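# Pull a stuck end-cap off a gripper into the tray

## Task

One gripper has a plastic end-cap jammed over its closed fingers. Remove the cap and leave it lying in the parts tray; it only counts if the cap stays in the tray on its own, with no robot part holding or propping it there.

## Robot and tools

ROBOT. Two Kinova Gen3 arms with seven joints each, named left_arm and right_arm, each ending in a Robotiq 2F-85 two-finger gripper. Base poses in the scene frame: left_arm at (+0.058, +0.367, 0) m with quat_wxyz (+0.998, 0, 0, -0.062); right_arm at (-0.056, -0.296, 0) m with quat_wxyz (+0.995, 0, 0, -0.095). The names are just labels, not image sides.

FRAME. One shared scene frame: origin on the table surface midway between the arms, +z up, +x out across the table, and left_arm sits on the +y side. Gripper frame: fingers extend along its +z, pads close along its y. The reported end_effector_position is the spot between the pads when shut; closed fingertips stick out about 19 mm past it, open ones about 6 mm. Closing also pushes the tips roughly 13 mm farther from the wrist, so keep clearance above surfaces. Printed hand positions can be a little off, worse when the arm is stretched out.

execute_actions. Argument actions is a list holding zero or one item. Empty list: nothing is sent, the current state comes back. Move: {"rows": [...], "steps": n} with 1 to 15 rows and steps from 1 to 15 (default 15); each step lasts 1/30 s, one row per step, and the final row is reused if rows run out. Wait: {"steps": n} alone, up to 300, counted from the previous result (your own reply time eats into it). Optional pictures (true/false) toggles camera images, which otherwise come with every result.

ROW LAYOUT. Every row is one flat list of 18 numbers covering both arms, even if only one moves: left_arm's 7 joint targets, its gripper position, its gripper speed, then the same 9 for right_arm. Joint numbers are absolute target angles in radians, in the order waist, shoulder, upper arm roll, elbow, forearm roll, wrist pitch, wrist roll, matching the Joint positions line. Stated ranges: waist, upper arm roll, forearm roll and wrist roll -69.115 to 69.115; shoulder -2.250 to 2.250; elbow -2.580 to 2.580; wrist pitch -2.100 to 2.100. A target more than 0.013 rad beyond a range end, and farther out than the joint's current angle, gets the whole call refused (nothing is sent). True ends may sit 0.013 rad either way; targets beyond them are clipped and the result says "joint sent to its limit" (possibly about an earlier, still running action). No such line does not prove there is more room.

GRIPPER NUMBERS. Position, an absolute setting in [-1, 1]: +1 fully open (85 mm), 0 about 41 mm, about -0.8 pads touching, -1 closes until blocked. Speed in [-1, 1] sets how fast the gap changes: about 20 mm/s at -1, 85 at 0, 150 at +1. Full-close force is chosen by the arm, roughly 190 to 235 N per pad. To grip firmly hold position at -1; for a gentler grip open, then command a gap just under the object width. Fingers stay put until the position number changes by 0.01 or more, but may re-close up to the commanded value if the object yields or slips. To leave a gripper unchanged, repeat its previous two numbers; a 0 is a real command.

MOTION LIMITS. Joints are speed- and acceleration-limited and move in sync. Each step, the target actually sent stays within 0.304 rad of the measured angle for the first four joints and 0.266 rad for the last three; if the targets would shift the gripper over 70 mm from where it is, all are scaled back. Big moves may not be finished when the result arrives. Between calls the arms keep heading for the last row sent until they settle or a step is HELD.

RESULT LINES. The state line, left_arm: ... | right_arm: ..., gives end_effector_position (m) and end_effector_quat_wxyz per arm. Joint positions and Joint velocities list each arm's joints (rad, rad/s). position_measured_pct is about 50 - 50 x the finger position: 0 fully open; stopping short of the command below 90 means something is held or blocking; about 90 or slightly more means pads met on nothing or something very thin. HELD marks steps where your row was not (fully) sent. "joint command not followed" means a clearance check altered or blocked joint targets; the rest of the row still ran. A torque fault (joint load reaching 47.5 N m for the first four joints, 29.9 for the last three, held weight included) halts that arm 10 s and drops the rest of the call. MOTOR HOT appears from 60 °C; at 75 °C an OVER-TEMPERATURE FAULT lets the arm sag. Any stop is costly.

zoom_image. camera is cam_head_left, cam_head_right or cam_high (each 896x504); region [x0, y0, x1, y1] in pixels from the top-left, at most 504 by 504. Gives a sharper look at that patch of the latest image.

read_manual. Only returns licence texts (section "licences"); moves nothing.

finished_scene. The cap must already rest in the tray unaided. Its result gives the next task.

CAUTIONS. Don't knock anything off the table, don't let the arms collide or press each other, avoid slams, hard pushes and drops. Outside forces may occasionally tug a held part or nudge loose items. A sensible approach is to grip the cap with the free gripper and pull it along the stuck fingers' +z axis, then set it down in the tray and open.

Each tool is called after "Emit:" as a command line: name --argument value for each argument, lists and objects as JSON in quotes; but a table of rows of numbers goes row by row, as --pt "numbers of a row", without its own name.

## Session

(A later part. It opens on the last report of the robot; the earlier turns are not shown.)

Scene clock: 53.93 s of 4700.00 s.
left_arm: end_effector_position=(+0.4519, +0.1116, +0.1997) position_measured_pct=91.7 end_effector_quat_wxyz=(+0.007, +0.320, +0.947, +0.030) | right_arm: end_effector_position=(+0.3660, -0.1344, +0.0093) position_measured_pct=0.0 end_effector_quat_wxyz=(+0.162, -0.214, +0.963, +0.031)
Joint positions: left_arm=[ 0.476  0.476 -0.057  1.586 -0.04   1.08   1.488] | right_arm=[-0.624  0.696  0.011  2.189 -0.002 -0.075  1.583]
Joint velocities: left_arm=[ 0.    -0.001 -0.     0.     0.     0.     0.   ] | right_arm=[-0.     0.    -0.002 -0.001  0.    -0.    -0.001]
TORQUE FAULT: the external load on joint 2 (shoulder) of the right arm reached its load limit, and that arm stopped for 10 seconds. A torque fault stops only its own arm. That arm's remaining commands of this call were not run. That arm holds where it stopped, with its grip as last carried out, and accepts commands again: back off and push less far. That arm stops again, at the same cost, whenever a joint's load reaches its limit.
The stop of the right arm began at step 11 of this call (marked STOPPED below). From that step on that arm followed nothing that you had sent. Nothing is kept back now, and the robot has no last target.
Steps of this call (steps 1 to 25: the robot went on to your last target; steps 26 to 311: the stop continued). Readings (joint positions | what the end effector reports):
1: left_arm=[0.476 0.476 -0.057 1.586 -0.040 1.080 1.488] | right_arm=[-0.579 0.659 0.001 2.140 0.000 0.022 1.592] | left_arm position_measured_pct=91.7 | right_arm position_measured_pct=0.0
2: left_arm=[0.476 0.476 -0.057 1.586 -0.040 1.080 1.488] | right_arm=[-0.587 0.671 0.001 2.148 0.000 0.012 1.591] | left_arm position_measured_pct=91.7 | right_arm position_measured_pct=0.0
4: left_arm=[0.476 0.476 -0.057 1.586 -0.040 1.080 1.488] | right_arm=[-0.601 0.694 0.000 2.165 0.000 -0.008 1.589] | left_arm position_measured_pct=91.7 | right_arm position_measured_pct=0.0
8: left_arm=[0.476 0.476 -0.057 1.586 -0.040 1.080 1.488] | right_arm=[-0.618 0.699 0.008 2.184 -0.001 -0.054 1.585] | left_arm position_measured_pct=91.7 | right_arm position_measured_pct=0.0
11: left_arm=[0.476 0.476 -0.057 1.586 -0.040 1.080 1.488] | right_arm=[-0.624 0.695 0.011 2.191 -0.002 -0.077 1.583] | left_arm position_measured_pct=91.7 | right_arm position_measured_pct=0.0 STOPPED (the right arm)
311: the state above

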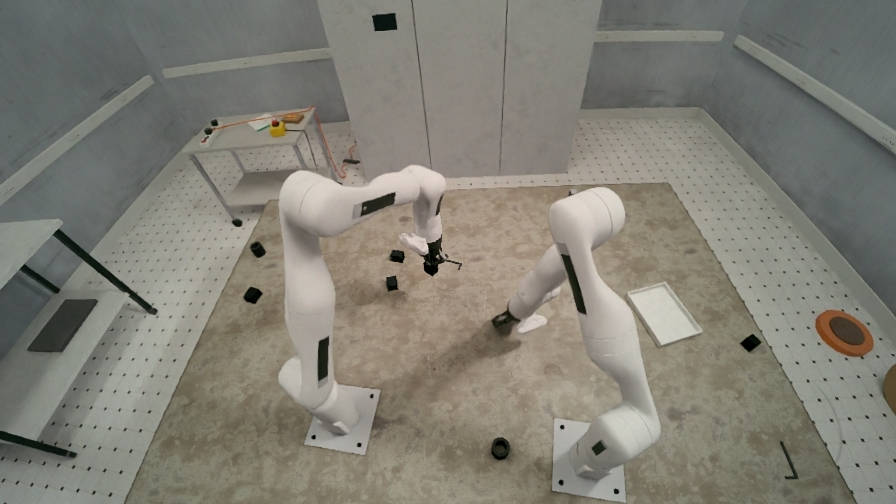

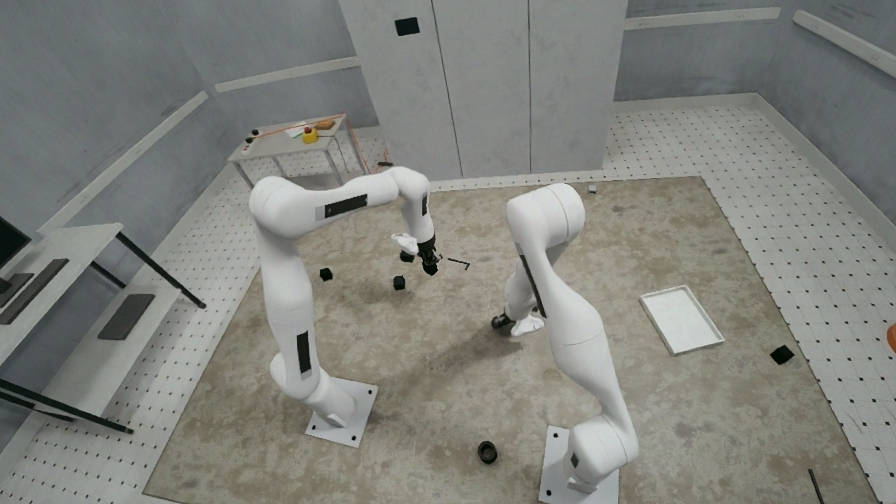

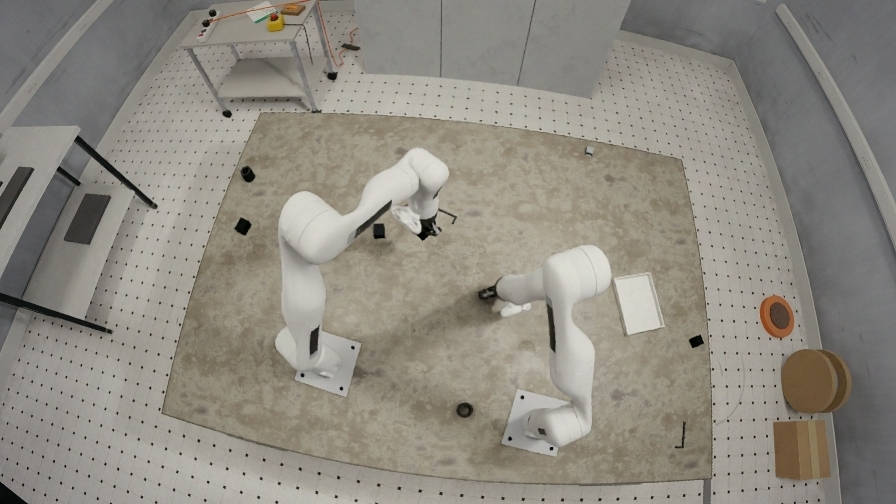

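Careful now: wrist only first.

Emit:
execute_actions --actions '[{"rows":[[0.476,0.476,-0.057,1.586,-0.04,1.08,1.488,-1,0,-0.624,0.696,0,2.189,0,-1.4,1.57,1,0]]}]' --pictures false

Emit:
execute_actions --actions '[{"steps":30}]' --pictures false

Emit:
execute_actions --actions '[{"rows":[[0.476,0.476,-0.057,1.586,-0.04,1.08,1.488,-1,0,-0.76,1.03,0,2.35,0,-1.81,1.57,1,0]],"steps":15}]' --pictures false

Emit:
execute_actions --actions '[{"steps":25}]'

Scene clock: 58.10 s of 4700.00 s.
left_arm: end_effector_position=(+0.4519, +0.1116, +0.1997) position_measured_pct=91.7 end_effector_quat_wxyz=(+0.007, +0.320, +0.947, +0.030) | right_arm: end_effector_position=(+0.4816, -0.0748, +0.0947) position_measured_pct=0.0 end_effector_quat_wxyz=(+0.396, -0.197, +0.893, +0.087)
Joint positions: left_arm=[ 0.476  0.476 -0.057  1.586 -0.04   1.08   1.488] | right_arm=[-0.624  0.696  0.     2.189 -0.    -0.579  1.571]
Joint velocities: left_arm=[ 0. -0.  0.  0. -0.  0. -0.] | right_arm=[-0.001 -0.002 -0.002 -0.001  0.001 -1.216 -0.003]
Steps of this call (steps 1 to 90: nothing new was sent; then 0.67 s passed at rest; steps 91 to 105: all 15 steps of this action). Readings (joint positions | what the end effector reports):
91: left_arm=[0.476 0.476 -0.057 1.586 -0.040 1.080 1.488] | right_arm=[-0.624 0.696 0.011 2.190 -0.002 -0.076 1.583] | left_arm position_measured_pct=91.7 | right_arm position_measured_pct=0.0
92: left_arm=[0.476 0.476 -0.057 1.586 -0.040 1.080 1.488] | right_arm=[-0.624 0.697 0.010 2.190 -0.002 -0.085 1.583] | left_arm position_measured_pct=91.7 | right_arm position_measured_pct=0.0
94: left_arm=[0.476 0.476 -0.057 1.586 -0.040 1.080 1.488] | right_arm=[-0.624 0.698 0.008 2.192 -0.001 -0.135 1.580] | left_arm position_measured_pct=91.7 | right_arm position_measured_pct=0.0
98: left_arm=[0.476 0.476 -0.057 1.586 -0.040 1.080 1.488] | right_arm=[-0.624 0.697 0.003 2.190 -0.000 -0.295 1.574] | left_arm position_measured_pct=91.7 | right_arm position_measured_pct=0.0
105: the state above

Scene clock: 59.10 s of 4700.00 s.
left_arm: end_effector_position=(+0.4519, +0.1116, +0.1997) position_measured_pct=91.7 end_effector_quat_wxyz=(+0.007, +0.320, +0.947, +0.030) | right_arm: end_effector_position=(+0.5534, -0.0413, +0.3304) position_measured_pct=0.0 end_effector_quat_wxyz=(+0.719, -0.145, +0.660, +0.159)
Joint positions: left_arm=[ 0.476  0.476 -0.057  1.586 -0.04   1.08   1.488] | right_arm=[-0.624  0.696 -0.     2.189  0.    -1.4    1.57 ]
Joint velocities: left_arm=[-0.     0.001  0.     0.    -0.001 -0.    -0.001] | right_arm=[-0.001  0.001  0.     0.    -0.001 -0.003  0.001]
Steps of this call (steps 1 to 30: the robot went on to your last target). Readings (joint positions | what the end effector reports):
1: left_arm=[0.476 0.476 -0.057 1.586 -0.040 1.080 1.488] | right_arm=[-0.624 0.696 0.000 2.189 -0.000 -0.620 1.570] | left_arm position_measured_pct=91.7 | right_arm position_measured_pct=0.0
2: left_arm=[0.476 0.476 -0.057 1.586 -0.040 1.080 1.488] | right_arm=[-0.624 0.696 0.000 2.189 -0.000 -0.661 1.570] | left_arm position_measured_pct=91.7 | right_arm position_measured_pct=0.0
4: left_arm=[0.476 0.476 -0.057 1.586 -0.040 1.080 1.488] | right_arm=[-0.624 0.696 0.000 2.189 -0.000 -0.742 1.570] | left_arm position_measured_pct=91.7 | right_arm position_measured_pct=0.0
8: left_arm=[0.476 0.476 -0.057 1.586 -0.040 1.080 1.488] | right_arm=[-0.624 0.696 0.000 2.189 -0.000 -0.905 1.570] | left_arm position_measured_pct=91.7 | right_arm position_measured_pct=0.0
30: the state above

Scene clock: 59.60 s of 4700.00 s.
left_arm: end_effector_position=(+0.4519, +0.1116, +0.1997) position_measured_pct=91.7 end_effector_quat_wxyz=(+0.007, +0.320, +0.947, +0.030) | right_arm: end_effector_position=(+0.4751, +0.0018, +0.2069) position_measured_pct=0.0 end_effector_quat_wxyz=(+0.679, -0.193, +0.681, +0.193)
Joint positions: left_arm=[ 0.476  0.476 -0.057  1.586 -0.04   1.08   1.488] | right_arm=[-0.742  0.985 -0.     2.329  0.    -1.74   1.57 ]
Joint velocities: left_arm=[-0.001 -0.001  0.    -0.     0.001  0.     0.001] | right_arm=[-0.197  0.493 -0.004  0.256  0.001 -0.832 -0.002]
Steps of this call (steps 1 to 15: all 15 steps of this action). Readings (joint positions | what the end effector reports):
1: left_arm=[0.476 0.476 -0.057 1.586 -0.040 1.080 1.488] | right_arm=[-0.625 0.697 0.000 2.189 -0.000 -1.401 1.570] | left_arm position_measured_pct=91.7 | right_arm position_measured_pct=0.0
2: left_arm=[0.476 0.476 -0.057 1.586 -0.040 1.080 1.488] | right_arm=[-0.628 0.704 0.001 2.192 -0.001 -1.406 1.570] | left_arm position_measured_pct=91.7 | right_arm position_measured_pct=0.0
4: left_arm=[0.476 0.476 -0.057 1.586 -0.040 1.080 1.488] | right_arm=[-0.642 0.733 0.001 2.206 -0.001 -1.430 1.570] | left_arm position_measured_pct=91.7 | right_arm position_measured_pct=0.0
8: left_arm=[0.476 0.476 -0.057 1.586 -0.040 1.080 1.488] | right_arm=[-0.678 0.822 0.000 2.249 -0.000 -1.511 1.570] | left_arm position_measured_pct=91.7 | right_arm position_measured_pct=0.0
15: the state above

Scene clock: 60.43 s of 4700.00 s.
left_arm: end_effector_position=(+0.4519, +0.1116, +0.1997) position_measured_pct=91.7 end_effector_quat_wxyz=(+0.007, +0.320, +0.947, +0.030) | right_arm: end_effector_position=(+0.4611, +0.0055, +0.1962) position_measured_pct=0.0 end_effector_quat_wxyz=(+0.679, -0.198, +0.678, +0.199)
Joint positions: left_arm=[ 0.476  0.476 -0.057  1.586 -0.04   1.08   1.488] | right_arm=[-0.76  1.03 -0.    2.35  0.   -1.81  1.57]
Joint velocities: left_arm=[ 0.     0.    -0.    -0.     0.002 -0.     0.001] | right_arm=[-0.001  0.     0.     0.001 -0.    -0.001 -0.001]
Steps of this call (steps 1 to 25: the robot went on to your last target). Readings (joint positions | what the end effector reports):
1: left_arm=[0.476 0.476 -0.057 1.586 -0.040 1.080 1.488] | right_arm=[-0.748 0.999 -0.001 2.336 0.000 -1.765 1.570] | left_arm position_measured_pct=91.7 | right_arm position_measured_pct=0.0
2: left_arm=[0.476 0.476 -0.057 1.586 -0.040 1.080 1.488] | right_arm=[-0.752 1.010 -0.001 2.342 0.000 -1.784 1.570] | left_arm position_measured_pct=91.7 | right_arm position_measured_pct=0.0
4: left_arm=[0.476 0.476 -0.057 1.586 -0.040 1.080 1.488] | right_arm=[-0.756 1.020 -0.001 2.348 0.000 -1.803 1.570] | left_arm position_measured_pct=91.7 | right_arm position_measured_pct=0.0
8: left_arm=[0.476 0.476 -0.057 1.586 -0.040 1.080 1.488] | right_arm=[-0.759 1.027 -0.000 2.350 0.000 -1.809 1.570] | left_arm position_measured_pct=91.7 | right_arm position_measured_pct=0.0
25: the state above

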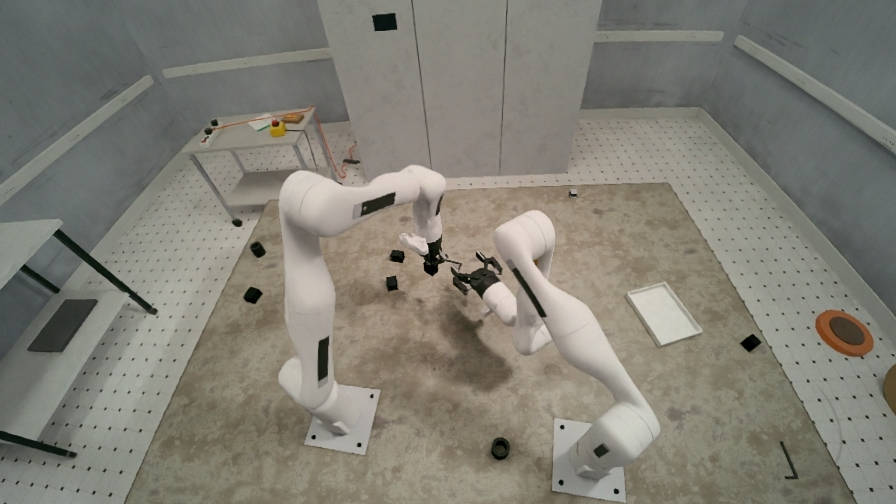

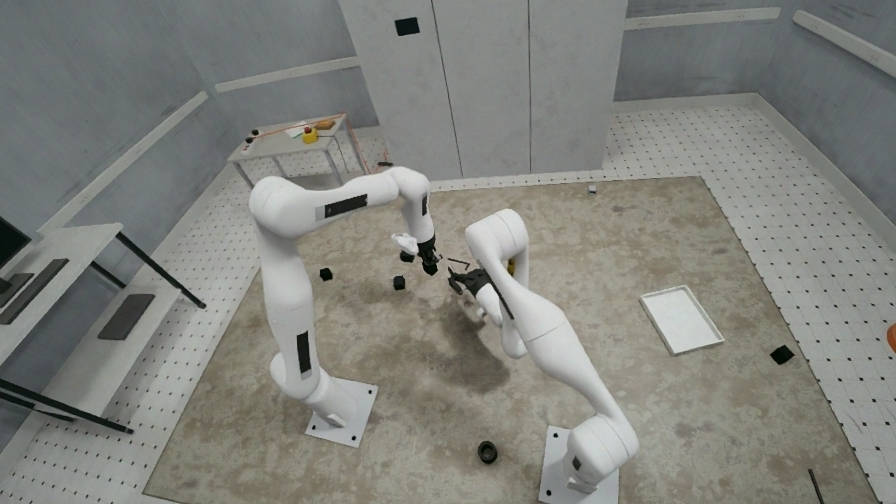

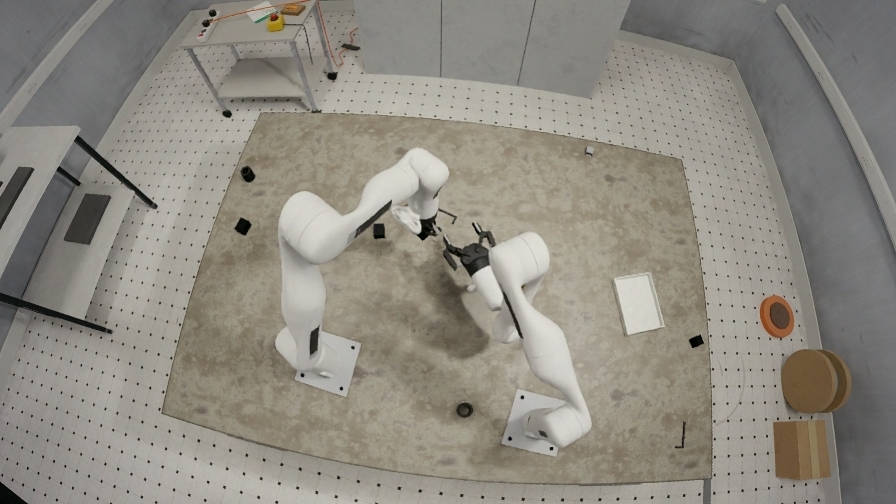

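Emit:
execute_actions --actions '[{"rows":[[0.476,0.476,-0.057,1.586,-0.04,1.08,1.488,-1,0,-0.87,1.03,0,2.35,0,-1.81,1.57,1,0]]}]' --pictures false

Emit:
execute_actions --actions '[{"rows":[[0.476,0.476,-0.057,1.586,-0.04,1.08,1.488,-1,0,-0.87,0.828,0,2.251,0,-1.51,1.57,1,0]]}]' --pictures false

Emit:
execute_actions --actions '[{"steps":20}]'

Scene clock: 64.33 s of 4700.00 s.
left_arm: end_effector_position=(+0.4519, +0.1116, +0.1997) position_measured_pct=91.7 end_effector_quat_wxyz=(+0.007, +0.320, +0.947, +0.030) | right_arm: end_effector_position=(+0.4255, +0.0596, +0.1962) position_measured_pct=0.0 end_effector_quat_wxyz=(+0.667, -0.235, +0.667, +0.236)
Joint positions: left_arm=[ 0.476  0.476 -0.057  1.586 -0.04   1.08   1.488] | right_arm=[-0.868  1.03  -0.     2.35   0.    -1.81   1.57 ]
Joint velocities: left_arm=[-0.001  0.001  0.     0.    -0.001 -0.     0.   ] | right_arm=[-0.016 -0.    -0.    -0.001  0.001 -0.001 -0.001]
Steps of this call (steps 1 to 15: the robot went on to your last target; steps 16 to 90: nothing new was sent; then 0.40 s passed at rest; steps 91 to 105: all 15 steps of this action). Readings (joint positions | what the end effector reports):
91: left_arm=[0.476 0.476 -0.057 1.586 -0.040 1.080 1.488] | right_arm=[-0.761 1.030 0.000 2.350 -0.000 -1.810 1.570] | left_arm position_measured_pct=91.7 | right_arm position_measured_pct=0.0
92: left_arm=[0.476 0.476 -0.057 1.586 -0.040 1.080 1.488] | right_arm=[-0.768 1.030 0.001 2.350 -0.001 -1.810 1.570] | left_arm position_measured_pct=91.7 | right_arm position_measured_pct=0.0
94: left_arm=[0.476 0.476 -0.057 1.586 -0.040 1.080 1.488] | right_arm=[-0.798 1.030 0.002 2.350 -0.001 -1.810 1.570] | left_arm position_measured_pct=91.7 | right_arm position_measured_pct=0.0
98: left_arm=[0.476 0.476 -0.057 1.586 -0.040 1.080 1.488] | right_arm=[-0.856 1.030 -0.001 2.350 0.001 -1.810 1.570] | left_arm position_measured_pct=91.7 | right_arm position_measured_pct=0.0
105: the state above

Scene clock: 64.83 s of 4700.00 s.
left_arm: end_effector_position=(+0.4527, +0.1121, +0.2002) position_measured_pct=91.7 end_effector_quat_wxyz=(+0.008, +0.319, +0.947, +0.030) | right_arm: end_effector_position=(+0.4579, +0.0869, +0.2517) position_measured_pct=0.0 end_effector_quat_wxyz=(+0.665, -0.236, +0.669, +0.235)
Joint positions: left_arm=[ 0.475  0.475 -0.058  1.585 -0.041  1.08   1.488] | right_arm=[-0.87   0.834  0.     2.253 -0.    -1.511  1.57 ]
Joint velocities: left_arm=[-0.003 -0.01  -0.001 -0.005  0.001  0.001 -0.   ] | right_arm=[ 0.002 -0.032  0.001  0.001 -0.001  0.038 -0.001]
Steps of this call (steps 1 to 15: all 15 steps of this action). Readings (joint positions | what the end effector reports):
1: left_arm=[0.476 0.476 -0.057 1.586 -0.040 1.080 1.488] | right_arm=[-0.869 1.029 -0.000 2.350 0.000 -1.809 1.570] | left_arm position_measured_pct=91.7 | right_arm position_measured_pct=0.0
2: left_arm=[0.476 0.476 -0.057 1.586 -0.040 1.080 1.488] | right_arm=[-0.869 1.022 -0.000 2.347 0.000 -1.801 1.570] | left_arm position_measured_pct=91.7 | right_arm position_measured_pct=0.0
4: left_arm=[0.476 0.476 -0.057 1.586 -0.040 1.080 1.488] | right_arm=[-0.869 0.992 -0.000 2.334 0.000 -1.766 1.570] | left_arm position_measured_pct=91.7 | right_arm position_measured_pct=0.0
8: left_arm=[0.476 0.476 -0.057 1.586 -0.040 1.080 1.488] | right_arm=[-0.870 0.894 -0.000 2.285 0.000 -1.622 1.570] | left_arm position_measured_pct=91.7 | right_arm position_measured_pct=0.0
15: the state above

Scene clock: 65.50 s of 4700.00 s.
left_arm: end_effector_position=(+0.4531, +0.1129, +0.2001) position_measured_pct=91.7 end_effector_quat_wxyz=(+0.008, +0.319, +0.947, +0.031) | right_arm: end_effector_position=(+0.4584, +0.0868, +0.2551) position_measured_pct=0.0 end_effector_quat_wxyz=(+0.666, -0.235, +0.667, +0.236)
Joint positions: left_arm=[ 0.474  0.475 -0.059  1.586 -0.041  1.08   1.488] | right_arm=[-0.87   0.829  0.     2.252 -0.    -1.51   1.57 ]
Joint velocities: left_arm=[ 0.001 -0.     0.     0.001  0.002 -0.     0.   ] | right_arm=[ 0.     0.     0.001 -0.001 -0.    -0.001  0.001]
Steps of this call (steps 1 to 15: the robot went on to your last target; steps 16 to 20: nothing new was sent). Readings (joint positions | what the end effector reports):
1: left_arm=[0.475 0.475 -0.058 1.585 -0.041 1.080 1.488] | right_arm=[-0.870 0.834 0.000 2.253 -0.000 -1.510 1.570] | left_arm position_measured_pct=91.7 | right_arm position_measured_pct=0.0
2: left_arm=[0.475 0.475 -0.058 1.585 -0.041 1.080 1.488] | right_arm=[-0.870 0.833 0.000 2.253 -0.000 -1.509 1.570] | left_arm position_measured_pct=91.7 | right_arm position_measured_pct=0.0
4: left_arm=[0.475 0.474 -0.058 1.585 -0.041 1.080 1.488] | right_arm=[-0.870 0.832 0.000 2.253 -0.000 -1.508 1.570] | left_arm position_measured_pct=91.7 | right_arm position_measured_pct=0.0
8: left_arm=[0.475 0.474 -0.058 1.585 -0.041 1.080 1.488] | right_arm=[-0.870 0.831 0.000 2.253 -0.000 -1.508 1.570] | left_arm position_measured_pct=91.7 | right_arm position_measured_pct=0.0
20: the state above
All arms were judged still, so your last target was given up. Only a new action makes them travel on or press farther. Fingers that are still opening or closing keep moving.

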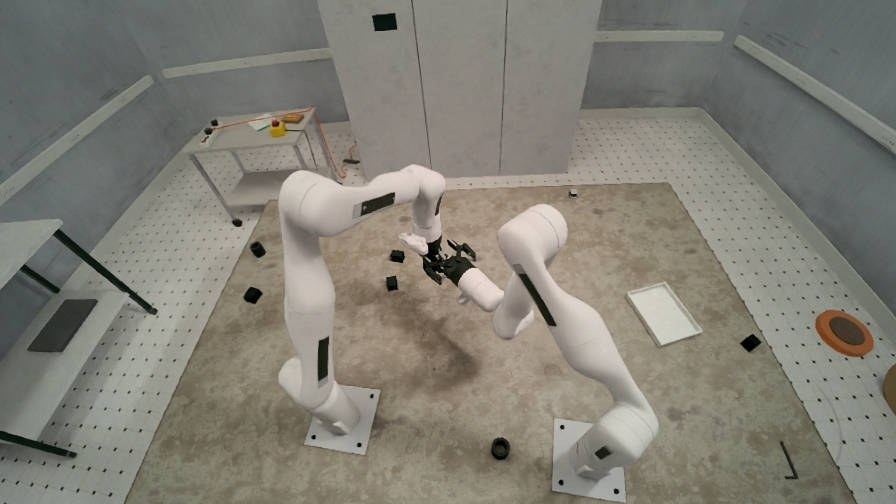

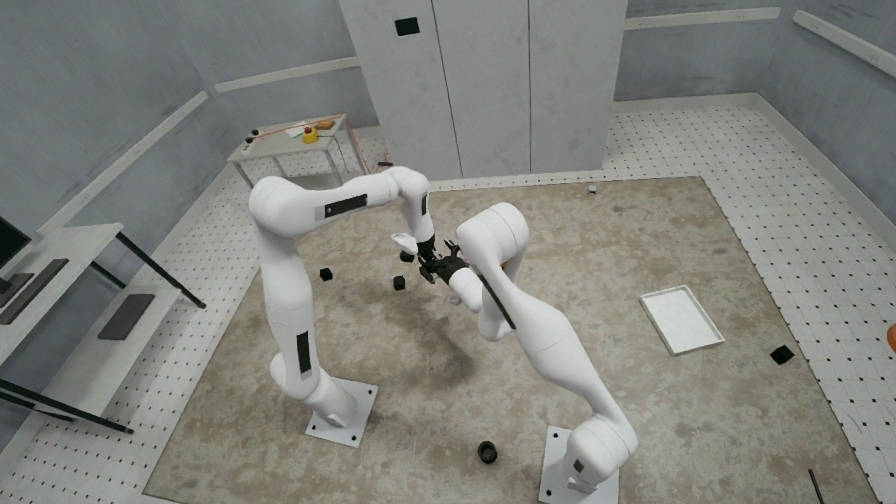

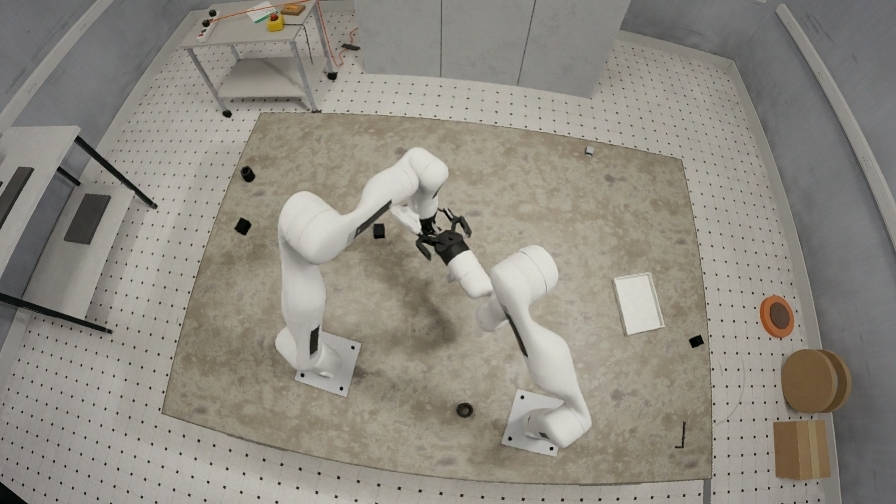

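Emit:
execute_actions --actions '[{"rows":[[0.476,0.476,-0.057,1.586,-0.04,1.08,1.488,-1,0,-0.87,1.0,0,2.251,0,-1.68,1.57,1,0]]}]' --pictures false

Emit:
execute_actions --actions '[{"steps":15}]'

Emit:
zoom_image --camera "cam_head_left" --region '[380, 200, 540, 320]'

Scene clock: 70.37 s of 4700.00 s.
left_arm: end_effector_position=(+0.4519, +0.1116, +0.1997) position_measured_pct=91.7 end_effector_quat_wxyz=(+0.007, +0.320, +0.947, +0.030) | right_arm: end_effector_position=(+0.4510, +0.0815, +0.2017) position_measured_pct=0.0 end_effector_quat_wxyz=(+0.667, -0.235, +0.666, +0.236)
Joint positions: left_arm=[ 0.476  0.476 -0.057  1.586 -0.04   1.08   1.488] | right_arm=[-0.87   0.996 -0.     2.251 -0.    -1.679  1.57 ]
Joint velocities: left_arm=[ 0.003  0.001 -0.     0.     0.001 -0.    -0.   ] | right_arm=[-0.     0.033  0.003 -0.001  0.001 -0.007  0.002]
Steps of this call (steps 1 to 90: nothing new was sent; then 1.37 s passed at rest; steps 91 to 105: all 15 steps of this action). Readings (joint positions | what the end effector reports):
91: left_arm=[0.474 0.476 -0.059 1.586 -0.041 1.080 1.488] | right_arm=[-0.870 0.830 0.000 2.252 -0.000 -1.511 1.570] | left_arm position_measured_pct=91.7 | right_arm position_measured_pct=0.0
92: left_arm=[0.474 0.476 -0.058 1.586 -0.041 1.080 1.488] | right_arm=[-0.870 0.837 0.000 2.252 -0.000 -1.517 1.570] | left_arm position_measured_pct=91.7 | right_arm position_measured_pct=0.0
94: left_arm=[0.475 0.476 -0.057 1.586 -0.040 1.080 1.488] | right_arm=[-0.870 0.866 0.000 2.251 -0.000 -1.543 1.570] | left_arm position_measured_pct=91.7 | right_arm position_measured_pct=0.0
98: left_arm=[0.476 0.476 -0.057 1.586 -0.040 1.080 1.488] | right_arm=[-0.870 0.958 -0.000 2.251 0.000 -1.636 1.570] | left_arm position_measured_pct=91.7 | right_arm position_measured_pct=0.0
105: the state above

Scene clock: 70.87 s of 4700.00 s.
left_arm: end_effector_position=(+0.4519, +0.1116, +0.1997) position_measured_pct=91.7 end_effector_quat_wxyz=(+0.007, +0.320, +0.947, +0.030) | right_arm: end_effector_position=(+0.4507, +0.0813, +0.1996) position_measured_pct=0.0 end_effector_quat_wxyz=(+0.666, -0.236, +0.667, +0.236)
Joint positions: left_arm=[ 0.476  0.476 -0.057  1.586 -0.04   1.08   1.488] | right_arm=[-0.87   1.    -0.     2.251 -0.    -1.68   1.57 ]
Joint velocities: left_arm=[ 0.001  0.001 -0.    -0.    -0.    -0.    -0.001] | right_arm=[-0.001 -0.     0.001  0.001 -0.     0.    -0.002]
Steps of this call (steps 1 to 15: the robot went on to your last target). Readings (joint positions | what the end effector reports):
1: left_arm=[0.476 0.476 -0.057 1.586 -0.040 1.080 1.488] | right_arm=[-0.870 0.997 -0.000 2.251 -0.000 -1.680 1.570] | left_arm position_measured_pct=91.7 | right_arm position_measured_pct=0.0
2: left_arm=[0.476 0.476 -0.057 1.586 -0.040 1.080 1.488] | right_arm=[-0.870 0.998 -0.000 2.251 -0.000 -1.680 1.570] | left_arm position_measured_pct=91.7 | right_arm position_measured_pct=0.0
4: left_arm=[0.476 0.476 -0.057 1.586 -0.040 1.080 1.488] | right_arm=[-0.870 0.999 -0.000 2.251 -0.000 -1.680 1.570] | left_arm position_measured_pct=91.7 | right_arm position_measured_pct=0.0
8: left_arm=[0.476 0.476 -0.057 1.586 -0.040 1.080 1.488] | right_arm=[-0.870 1.000 -0.000 2.251 -0.000 -1.680 1.570] | left_arm position_measured_pct=91.7 | right_arm position_measured_pct=0.0
15: the state above
All arms were judged still, so your last target was given up. Only a new action makes them travel on or press farther. Fingers that are still opening or closing keep moving.

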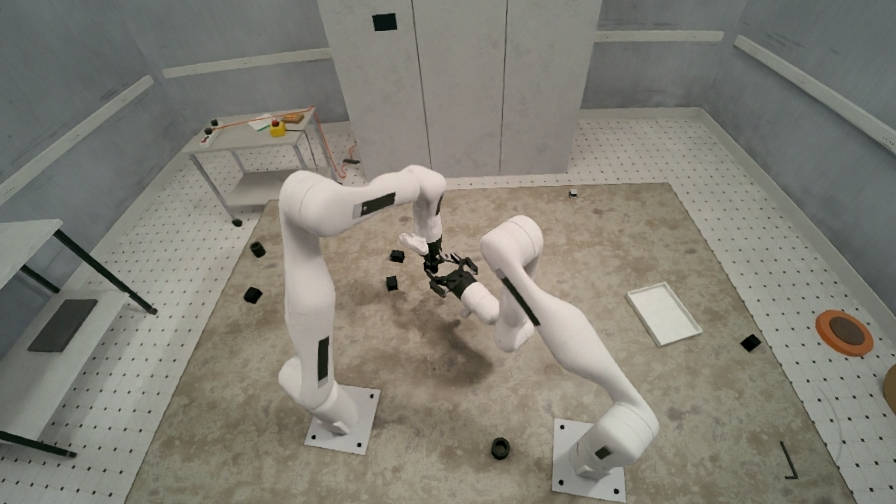

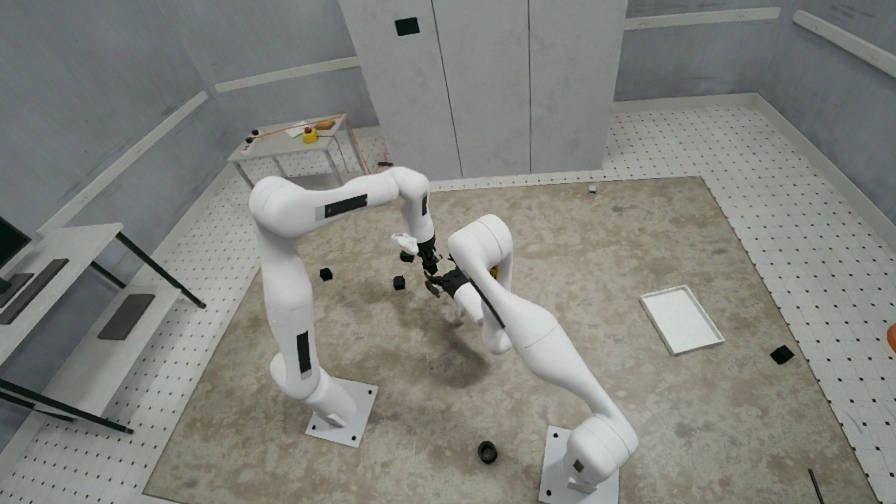

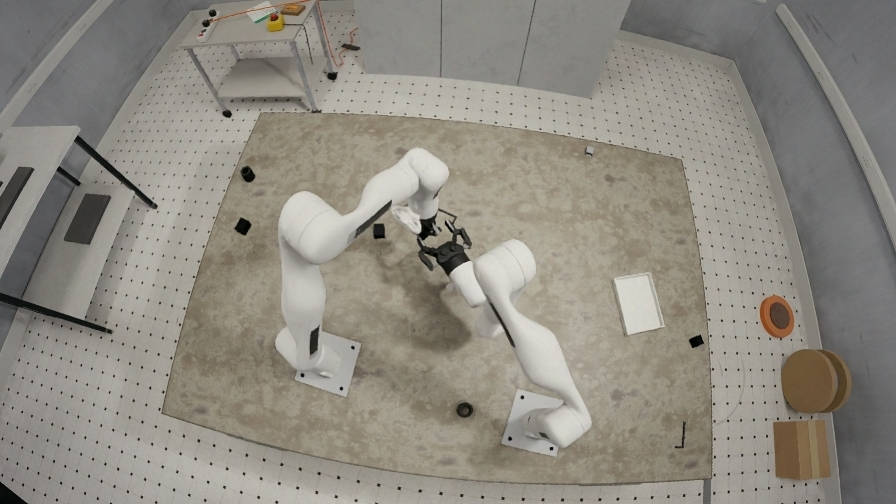

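Region (380, 200, 540, 320) of cam_head_left's 896x504 image, scaled by 3.150, with more detail than that image has; it fills the top 378 rows of this view, and the rest is white.

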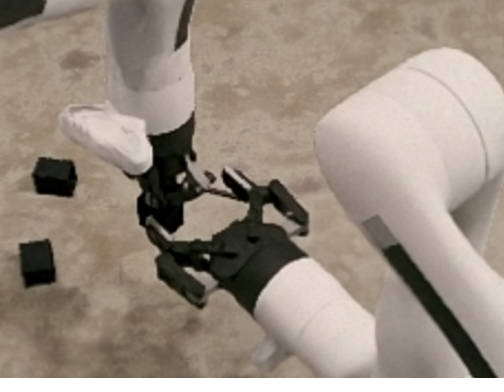

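Emit:
execute_actions --actions '[{"rows":[[0.476,0.476,-0.057,1.586,-0.04,1.08,1.488,-1,0,-0.93,1.0,0,2.251,0,-1.68,1.57,1,0]],"steps":10}]' --pictures false

Emit:
execute_actions --actions '[{"rows":[[0.476,0.476,-0.057,1.586,-0.04,1.08,1.488,-1,0,-0.93,1.05,0,2.12,0,-1.6,1.57,1,0]],"steps":15}]'

Emit:
zoom_image --camera "cam_head_left" --region '[380, 200, 540, 320]'

Scene clock: 74.97 s of 4700.00 s.
left_arm: end_effector_position=(+0.4519, +0.1116, +0.1997) position_measured_pct=91.7 end_effector_quat_wxyz=(+0.007, +0.320, +0.947, +0.030) | right_arm: end_effector_position=(+0.4284, +0.1096, +0.1996) position_measured_pct=0.0 end_effector_quat_wxyz=(+0.659, -0.254, +0.660, +0.255)
Joint positions: left_arm=[ 0.476  0.476 -0.057  1.586 -0.04   1.08   1.488] | right_arm=[-0.927  1.    -0.     2.251  0.    -1.68   1.57 ]
Joint velocities: left_arm=[ 0.     0.002 -0.    -0.001  0.001 -0.    -0.001] | right_arm=[-0.029 -0.001  0.005 -0.    -0.004 -0.001  0.   ]
Steps of this call (steps 1 to 90: nothing new was sent; then 0.77 s passed at rest; steps 91 to 100: all 10 steps of this action). Readings (joint positions | what the end effector reports):
91: left_arm=[0.476 0.476 -0.057 1.586 -0.040 1.080 1.488] | right_arm=[-0.871 1.000 0.000 2.251 -0.000 -1.680 1.570] | left_arm position_measured_pct=91.7 | right_arm position_measured_pct=0.0
92: left_arm=[0.476 0.476 -0.057 1.586 -0.040 1.080 1.488] | right_arm=[-0.878 1.000 0.001 2.251 -0.001 -1.680 1.570] | left_arm position_measured_pct=91.7 | right_arm position_measured_pct=0.0
94: left_arm=[0.476 0.476 -0.057 1.586 -0.040 1.080 1.488] | right_arm=[-0.903 1.000 0.001 2.251 -0.001 -1.680 1.570] | left_arm position_measured_pct=91.7 | right_arm position_measured_pct=0.0
98: left_arm=[0.476 0.476 -0.057 1.586 -0.040 1.080 1.488] | right_arm=[-0.924 1.000 -0.001 2.251 0.001 -1.680 1.570] | left_arm position_measured_pct=91.7 | right_arm position_measured_pct=0.0
100: the state above

Scene clock: 75.47 s of 4700.00 s.
left_arm: end_effector_position=(+0.4519, +0.1116, +0.1997) position_measured_pct=91.7 end_effector_quat_wxyz=(+0.007, +0.320, +0.947, +0.030) | right_arm: end_effector_position=(+0.4539, +0.1354, +0.1807) position_measured_pct=0.0 end_effector_quat_wxyz=(+0.660, -0.255, +0.659, +0.256)
Joint positions: left_arm=[ 0.476  0.476 -0.057  1.586 -0.04   1.08   1.488] | right_arm=[-0.93   1.049 -0.     2.121 -0.    -1.6    1.57 ]
Joint velocities: left_arm=[ 0.     0.    -0.    -0.001 -0.001  0.    -0.   ] | right_arm=[-0.001  0.009  0.002 -0.009 -0.001  0.004 -0.   ]
Steps of this call (steps 1 to 15: all 15 steps of this action). Readings (joint positions | what the end effector reports):
1: left_arm=[0.476 0.476 -0.057 1.586 -0.040 1.080 1.488] | right_arm=[-0.927 1.001 -0.000 2.250 0.000 -1.680 1.570] | left_arm position_measured_pct=91.7 | right_arm position_measured_pct=0.0
2: left_arm=[0.476 0.476 -0.057 1.586 -0.040 1.080 1.488] | right_arm=[-0.928 1.003 -0.000 2.244 0.000 -1.677 1.570] | left_arm position_measured_pct=91.7 | right_arm position_measured_pct=0.0
4: left_arm=[0.476 0.476 -0.057 1.586 -0.040 1.080 1.488] | right_arm=[-0.929 1.015 0.000 2.217 0.000 -1.661 1.570] | left_arm position_measured_pct=91.7 | right_arm position_measured_pct=0.0
8: left_arm=[0.476 0.476 -0.057 1.586 -0.040 1.080 1.488] | right_arm=[-0.930 1.042 -0.000 2.142 0.000 -1.613 1.570] | left_arm position_measured_pct=91.7 | right_arm position_measured_pct=0.0
15: the state above

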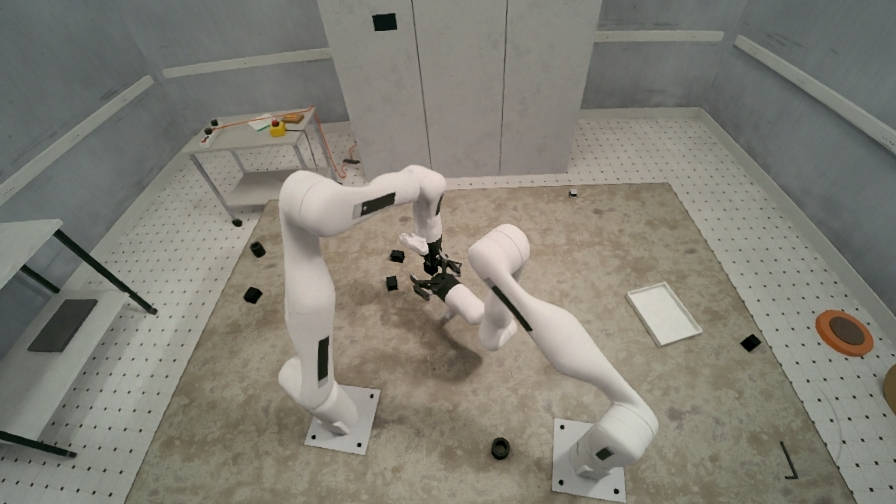

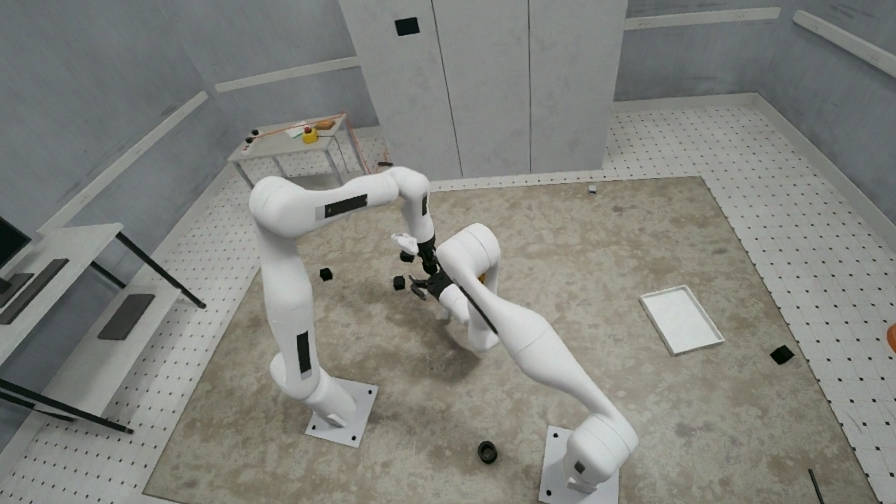

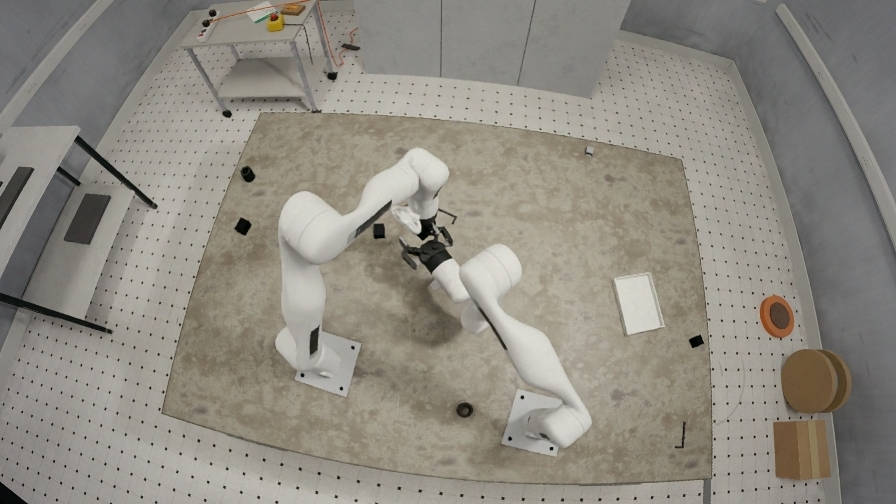

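Region (380, 200, 540, 320) of cam_head_left's 896x504 image, scaled by 3.150, with more detail than that image has; it fills the top 378 rows of this view, and the rest is white.

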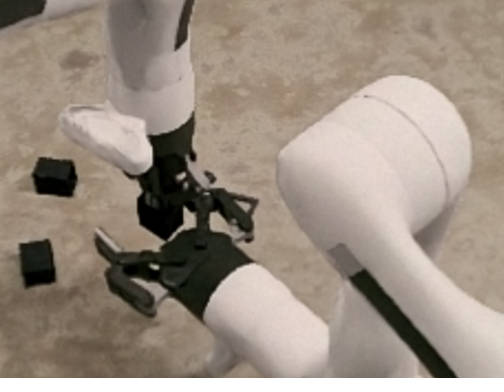

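Roughly between. Close.

Emit:
execute_actions --actions '[{"rows":[[0.476,0.476,-0.057,1.586,-0.04,1.08,1.488,-1,0,-0.93,1.05,0,2.12,0,-1.6,1.57,-1,0]]}]' --pictures false

Emit:
execute_actions --actions '[{"steps":25}]'

Emit:
zoom_image --camera "cam_head_left" --region '[380, 200, 540, 320]'

Scene clock: 79.00 s of 4700.00 s.
left_arm: end_effector_position=(+0.4516, +0.1134, +0.1993) position_measured_pct=91.7 end_effector_quat_wxyz=(+0.006, +0.319, +0.947, +0.031) | right_arm: end_effector_position=(+0.4556, +0.1333, +0.1797) position_measured_pct=36.9 end_effector_quat_wxyz=(+0.660, -0.254, +0.660, +0.254)
Joint positions: left_arm=[ 0.475  0.476 -0.058  1.587 -0.041  1.082  1.488] | right_arm=[-0.928  1.05   0.002  2.121 -0.002 -1.6    1.57 ]
Joint velocities: left_arm=[-0.008  0.    -0.008  0.012 -0.007  0.015 -0.   ] | right_arm=[ 0.02   0.004  0.016  0.005 -0.016  0.003 -0.002]
Steps of this call (steps 1 to 15: the robot went on to your last target; steps 16 to 90: nothing new was sent; then 0.03 s passed at rest; steps 91 to 105: all 15 steps of this action). Readings (joint positions | what the end effector reports):
91: left_arm=[0.476 0.476 -0.057 1.586 -0.040 1.080 1.488] | right_arm=[-0.930 1.050 0.000 2.120 -0.000 -1.600 1.570] | left_arm position_measured_pct=91.7 | right_arm position_measured_pct=0.0
92: left_arm=[0.476 0.476 -0.057 1.586 -0.040 1.080 1.488] | right_arm=[-0.930 1.050 0.000 2.120 -0.000 -1.600 1.570] | left_arm position_measured_pct=91.7 | right_arm position_measured_pct=0.8
94: left_arm=[0.476 0.476 -0.057 1.586 -0.040 1.080 1.488] | right_arm=[-0.930 1.050 0.000 2.120 -0.000 -1.600 1.570] | left_arm position_measured_pct=91.7 | right_arm position_measured_pct=4.8
98: left_arm=[0.476 0.476 -0.057 1.586 -0.040 1.080 1.488] | right_arm=[-0.930 1.050 0.000 2.120 -0.000 -1.600 1.570] | left_arm position_measured_pct=91.7 | right_arm position_measured_pct=16.3
105: the state above

Scene clock: 79.83 s of 4700.00 s.
left_arm: end_effector_position=(+0.4499, +0.1159, +0.1984) position_measured_pct=91.7 end_effector_quat_wxyz=(+0.002, +0.319, +0.947, +0.033) | right_arm: end_effector_position=(+0.4596, +0.1281, +0.1784) position_measured_pct=64.3 end_effector_quat_wxyz=(+0.661, -0.252, +0.662, +0.249)
Joint positions: left_arm=[ 0.474  0.476 -0.059  1.591 -0.043  1.086  1.487] | right_arm=[-0.922  1.052  0.005  2.121 -0.005 -1.599  1.57 ]
Joint velocities: left_arm=[-0.002 -0.002 -0.     0.    -0.001  0.     0.   ] | right_arm=[ 0.    -0.001 -0.001 -0.    -0.001 -0.     0.001]
Steps of this call (steps 1 to 15: the robot went on to your last target; steps 16 to 25: nothing new was sent). Readings (joint positions | what the end effector reports):
1: left_arm=[0.475 0.476 -0.059 1.588 -0.042 1.083 1.488] | right_arm=[-0.927 1.051 0.002 2.121 -0.003 -1.600 1.570] | left_arm position_measured_pct=91.7 | right_arm position_measured_pct=40.1
2: left_arm=[0.475 0.476 -0.059 1.588 -0.042 1.083 1.488] | right_arm=[-0.927 1.051 0.003 2.121 -0.003 -1.600 1.570] | left_arm position_measured_pct=91.7 | right_arm position_measured_pct=42.9
4: left_arm=[0.474 0.476 -0.059 1.589 -0.042 1.084 1.488] | right_arm=[-0.925 1.051 0.004 2.121 -0.004 -1.599 1.570] | left_arm position_measured_pct=91.7 | right_arm position_measured_pct=48.8
8: left_arm=[0.474 0.476 -0.059 1.591 -0.042 1.086 1.487] | right_arm=[-0.923 1.052 0.005 2.121 -0.006 -1.599 1.570] | left_arm position_measured_pct=91.7 | right_arm position_measured_pct=60.7
25: the state above
All arms were judged still, so your last target was given up. Only a new action makes them travel on or press farther. Fingers that are still opening or closing keep moving.

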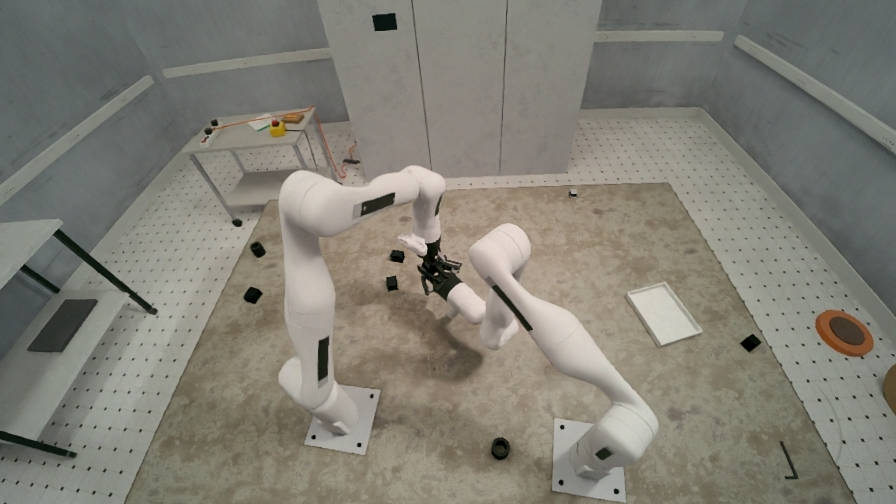

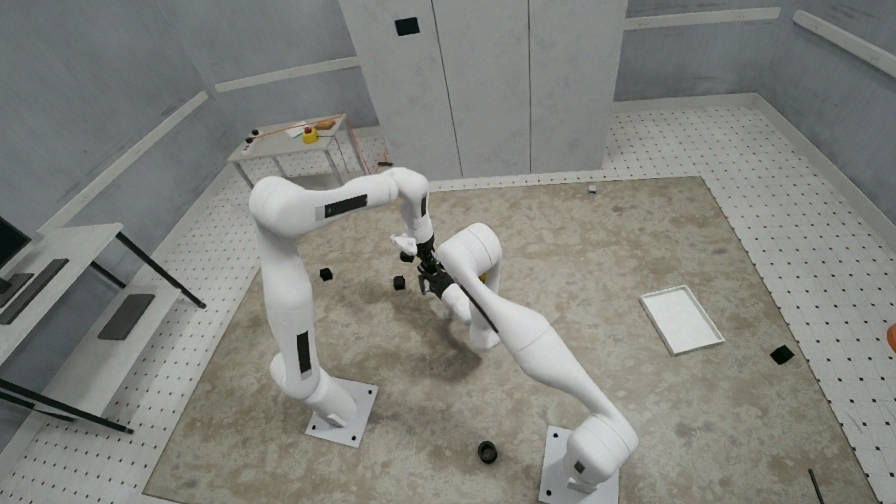

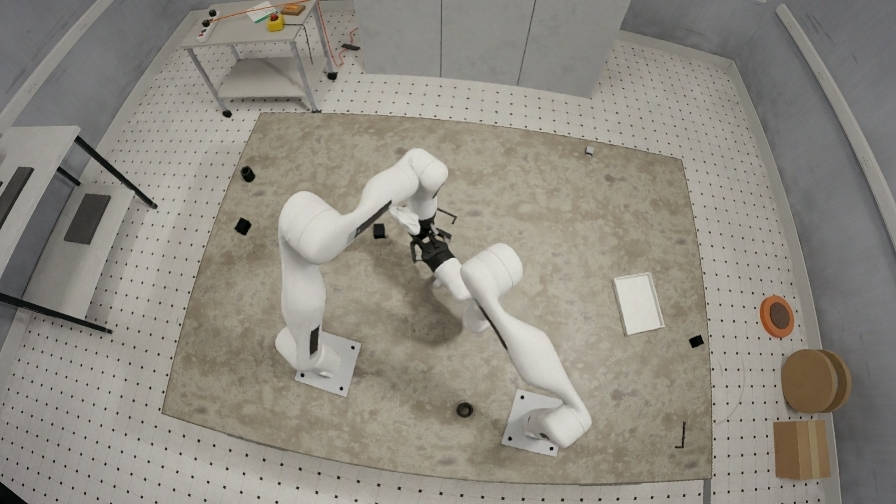

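Region (380, 200, 540, 320) of cam_head_left's 896x504 image, scaled by 3.150, with more detail than that image has; it fills the top 378 rows of this view, and the rest is white.

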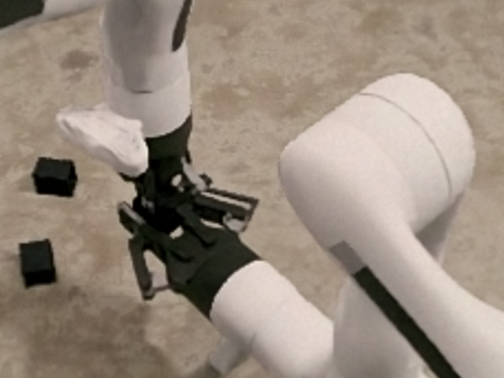

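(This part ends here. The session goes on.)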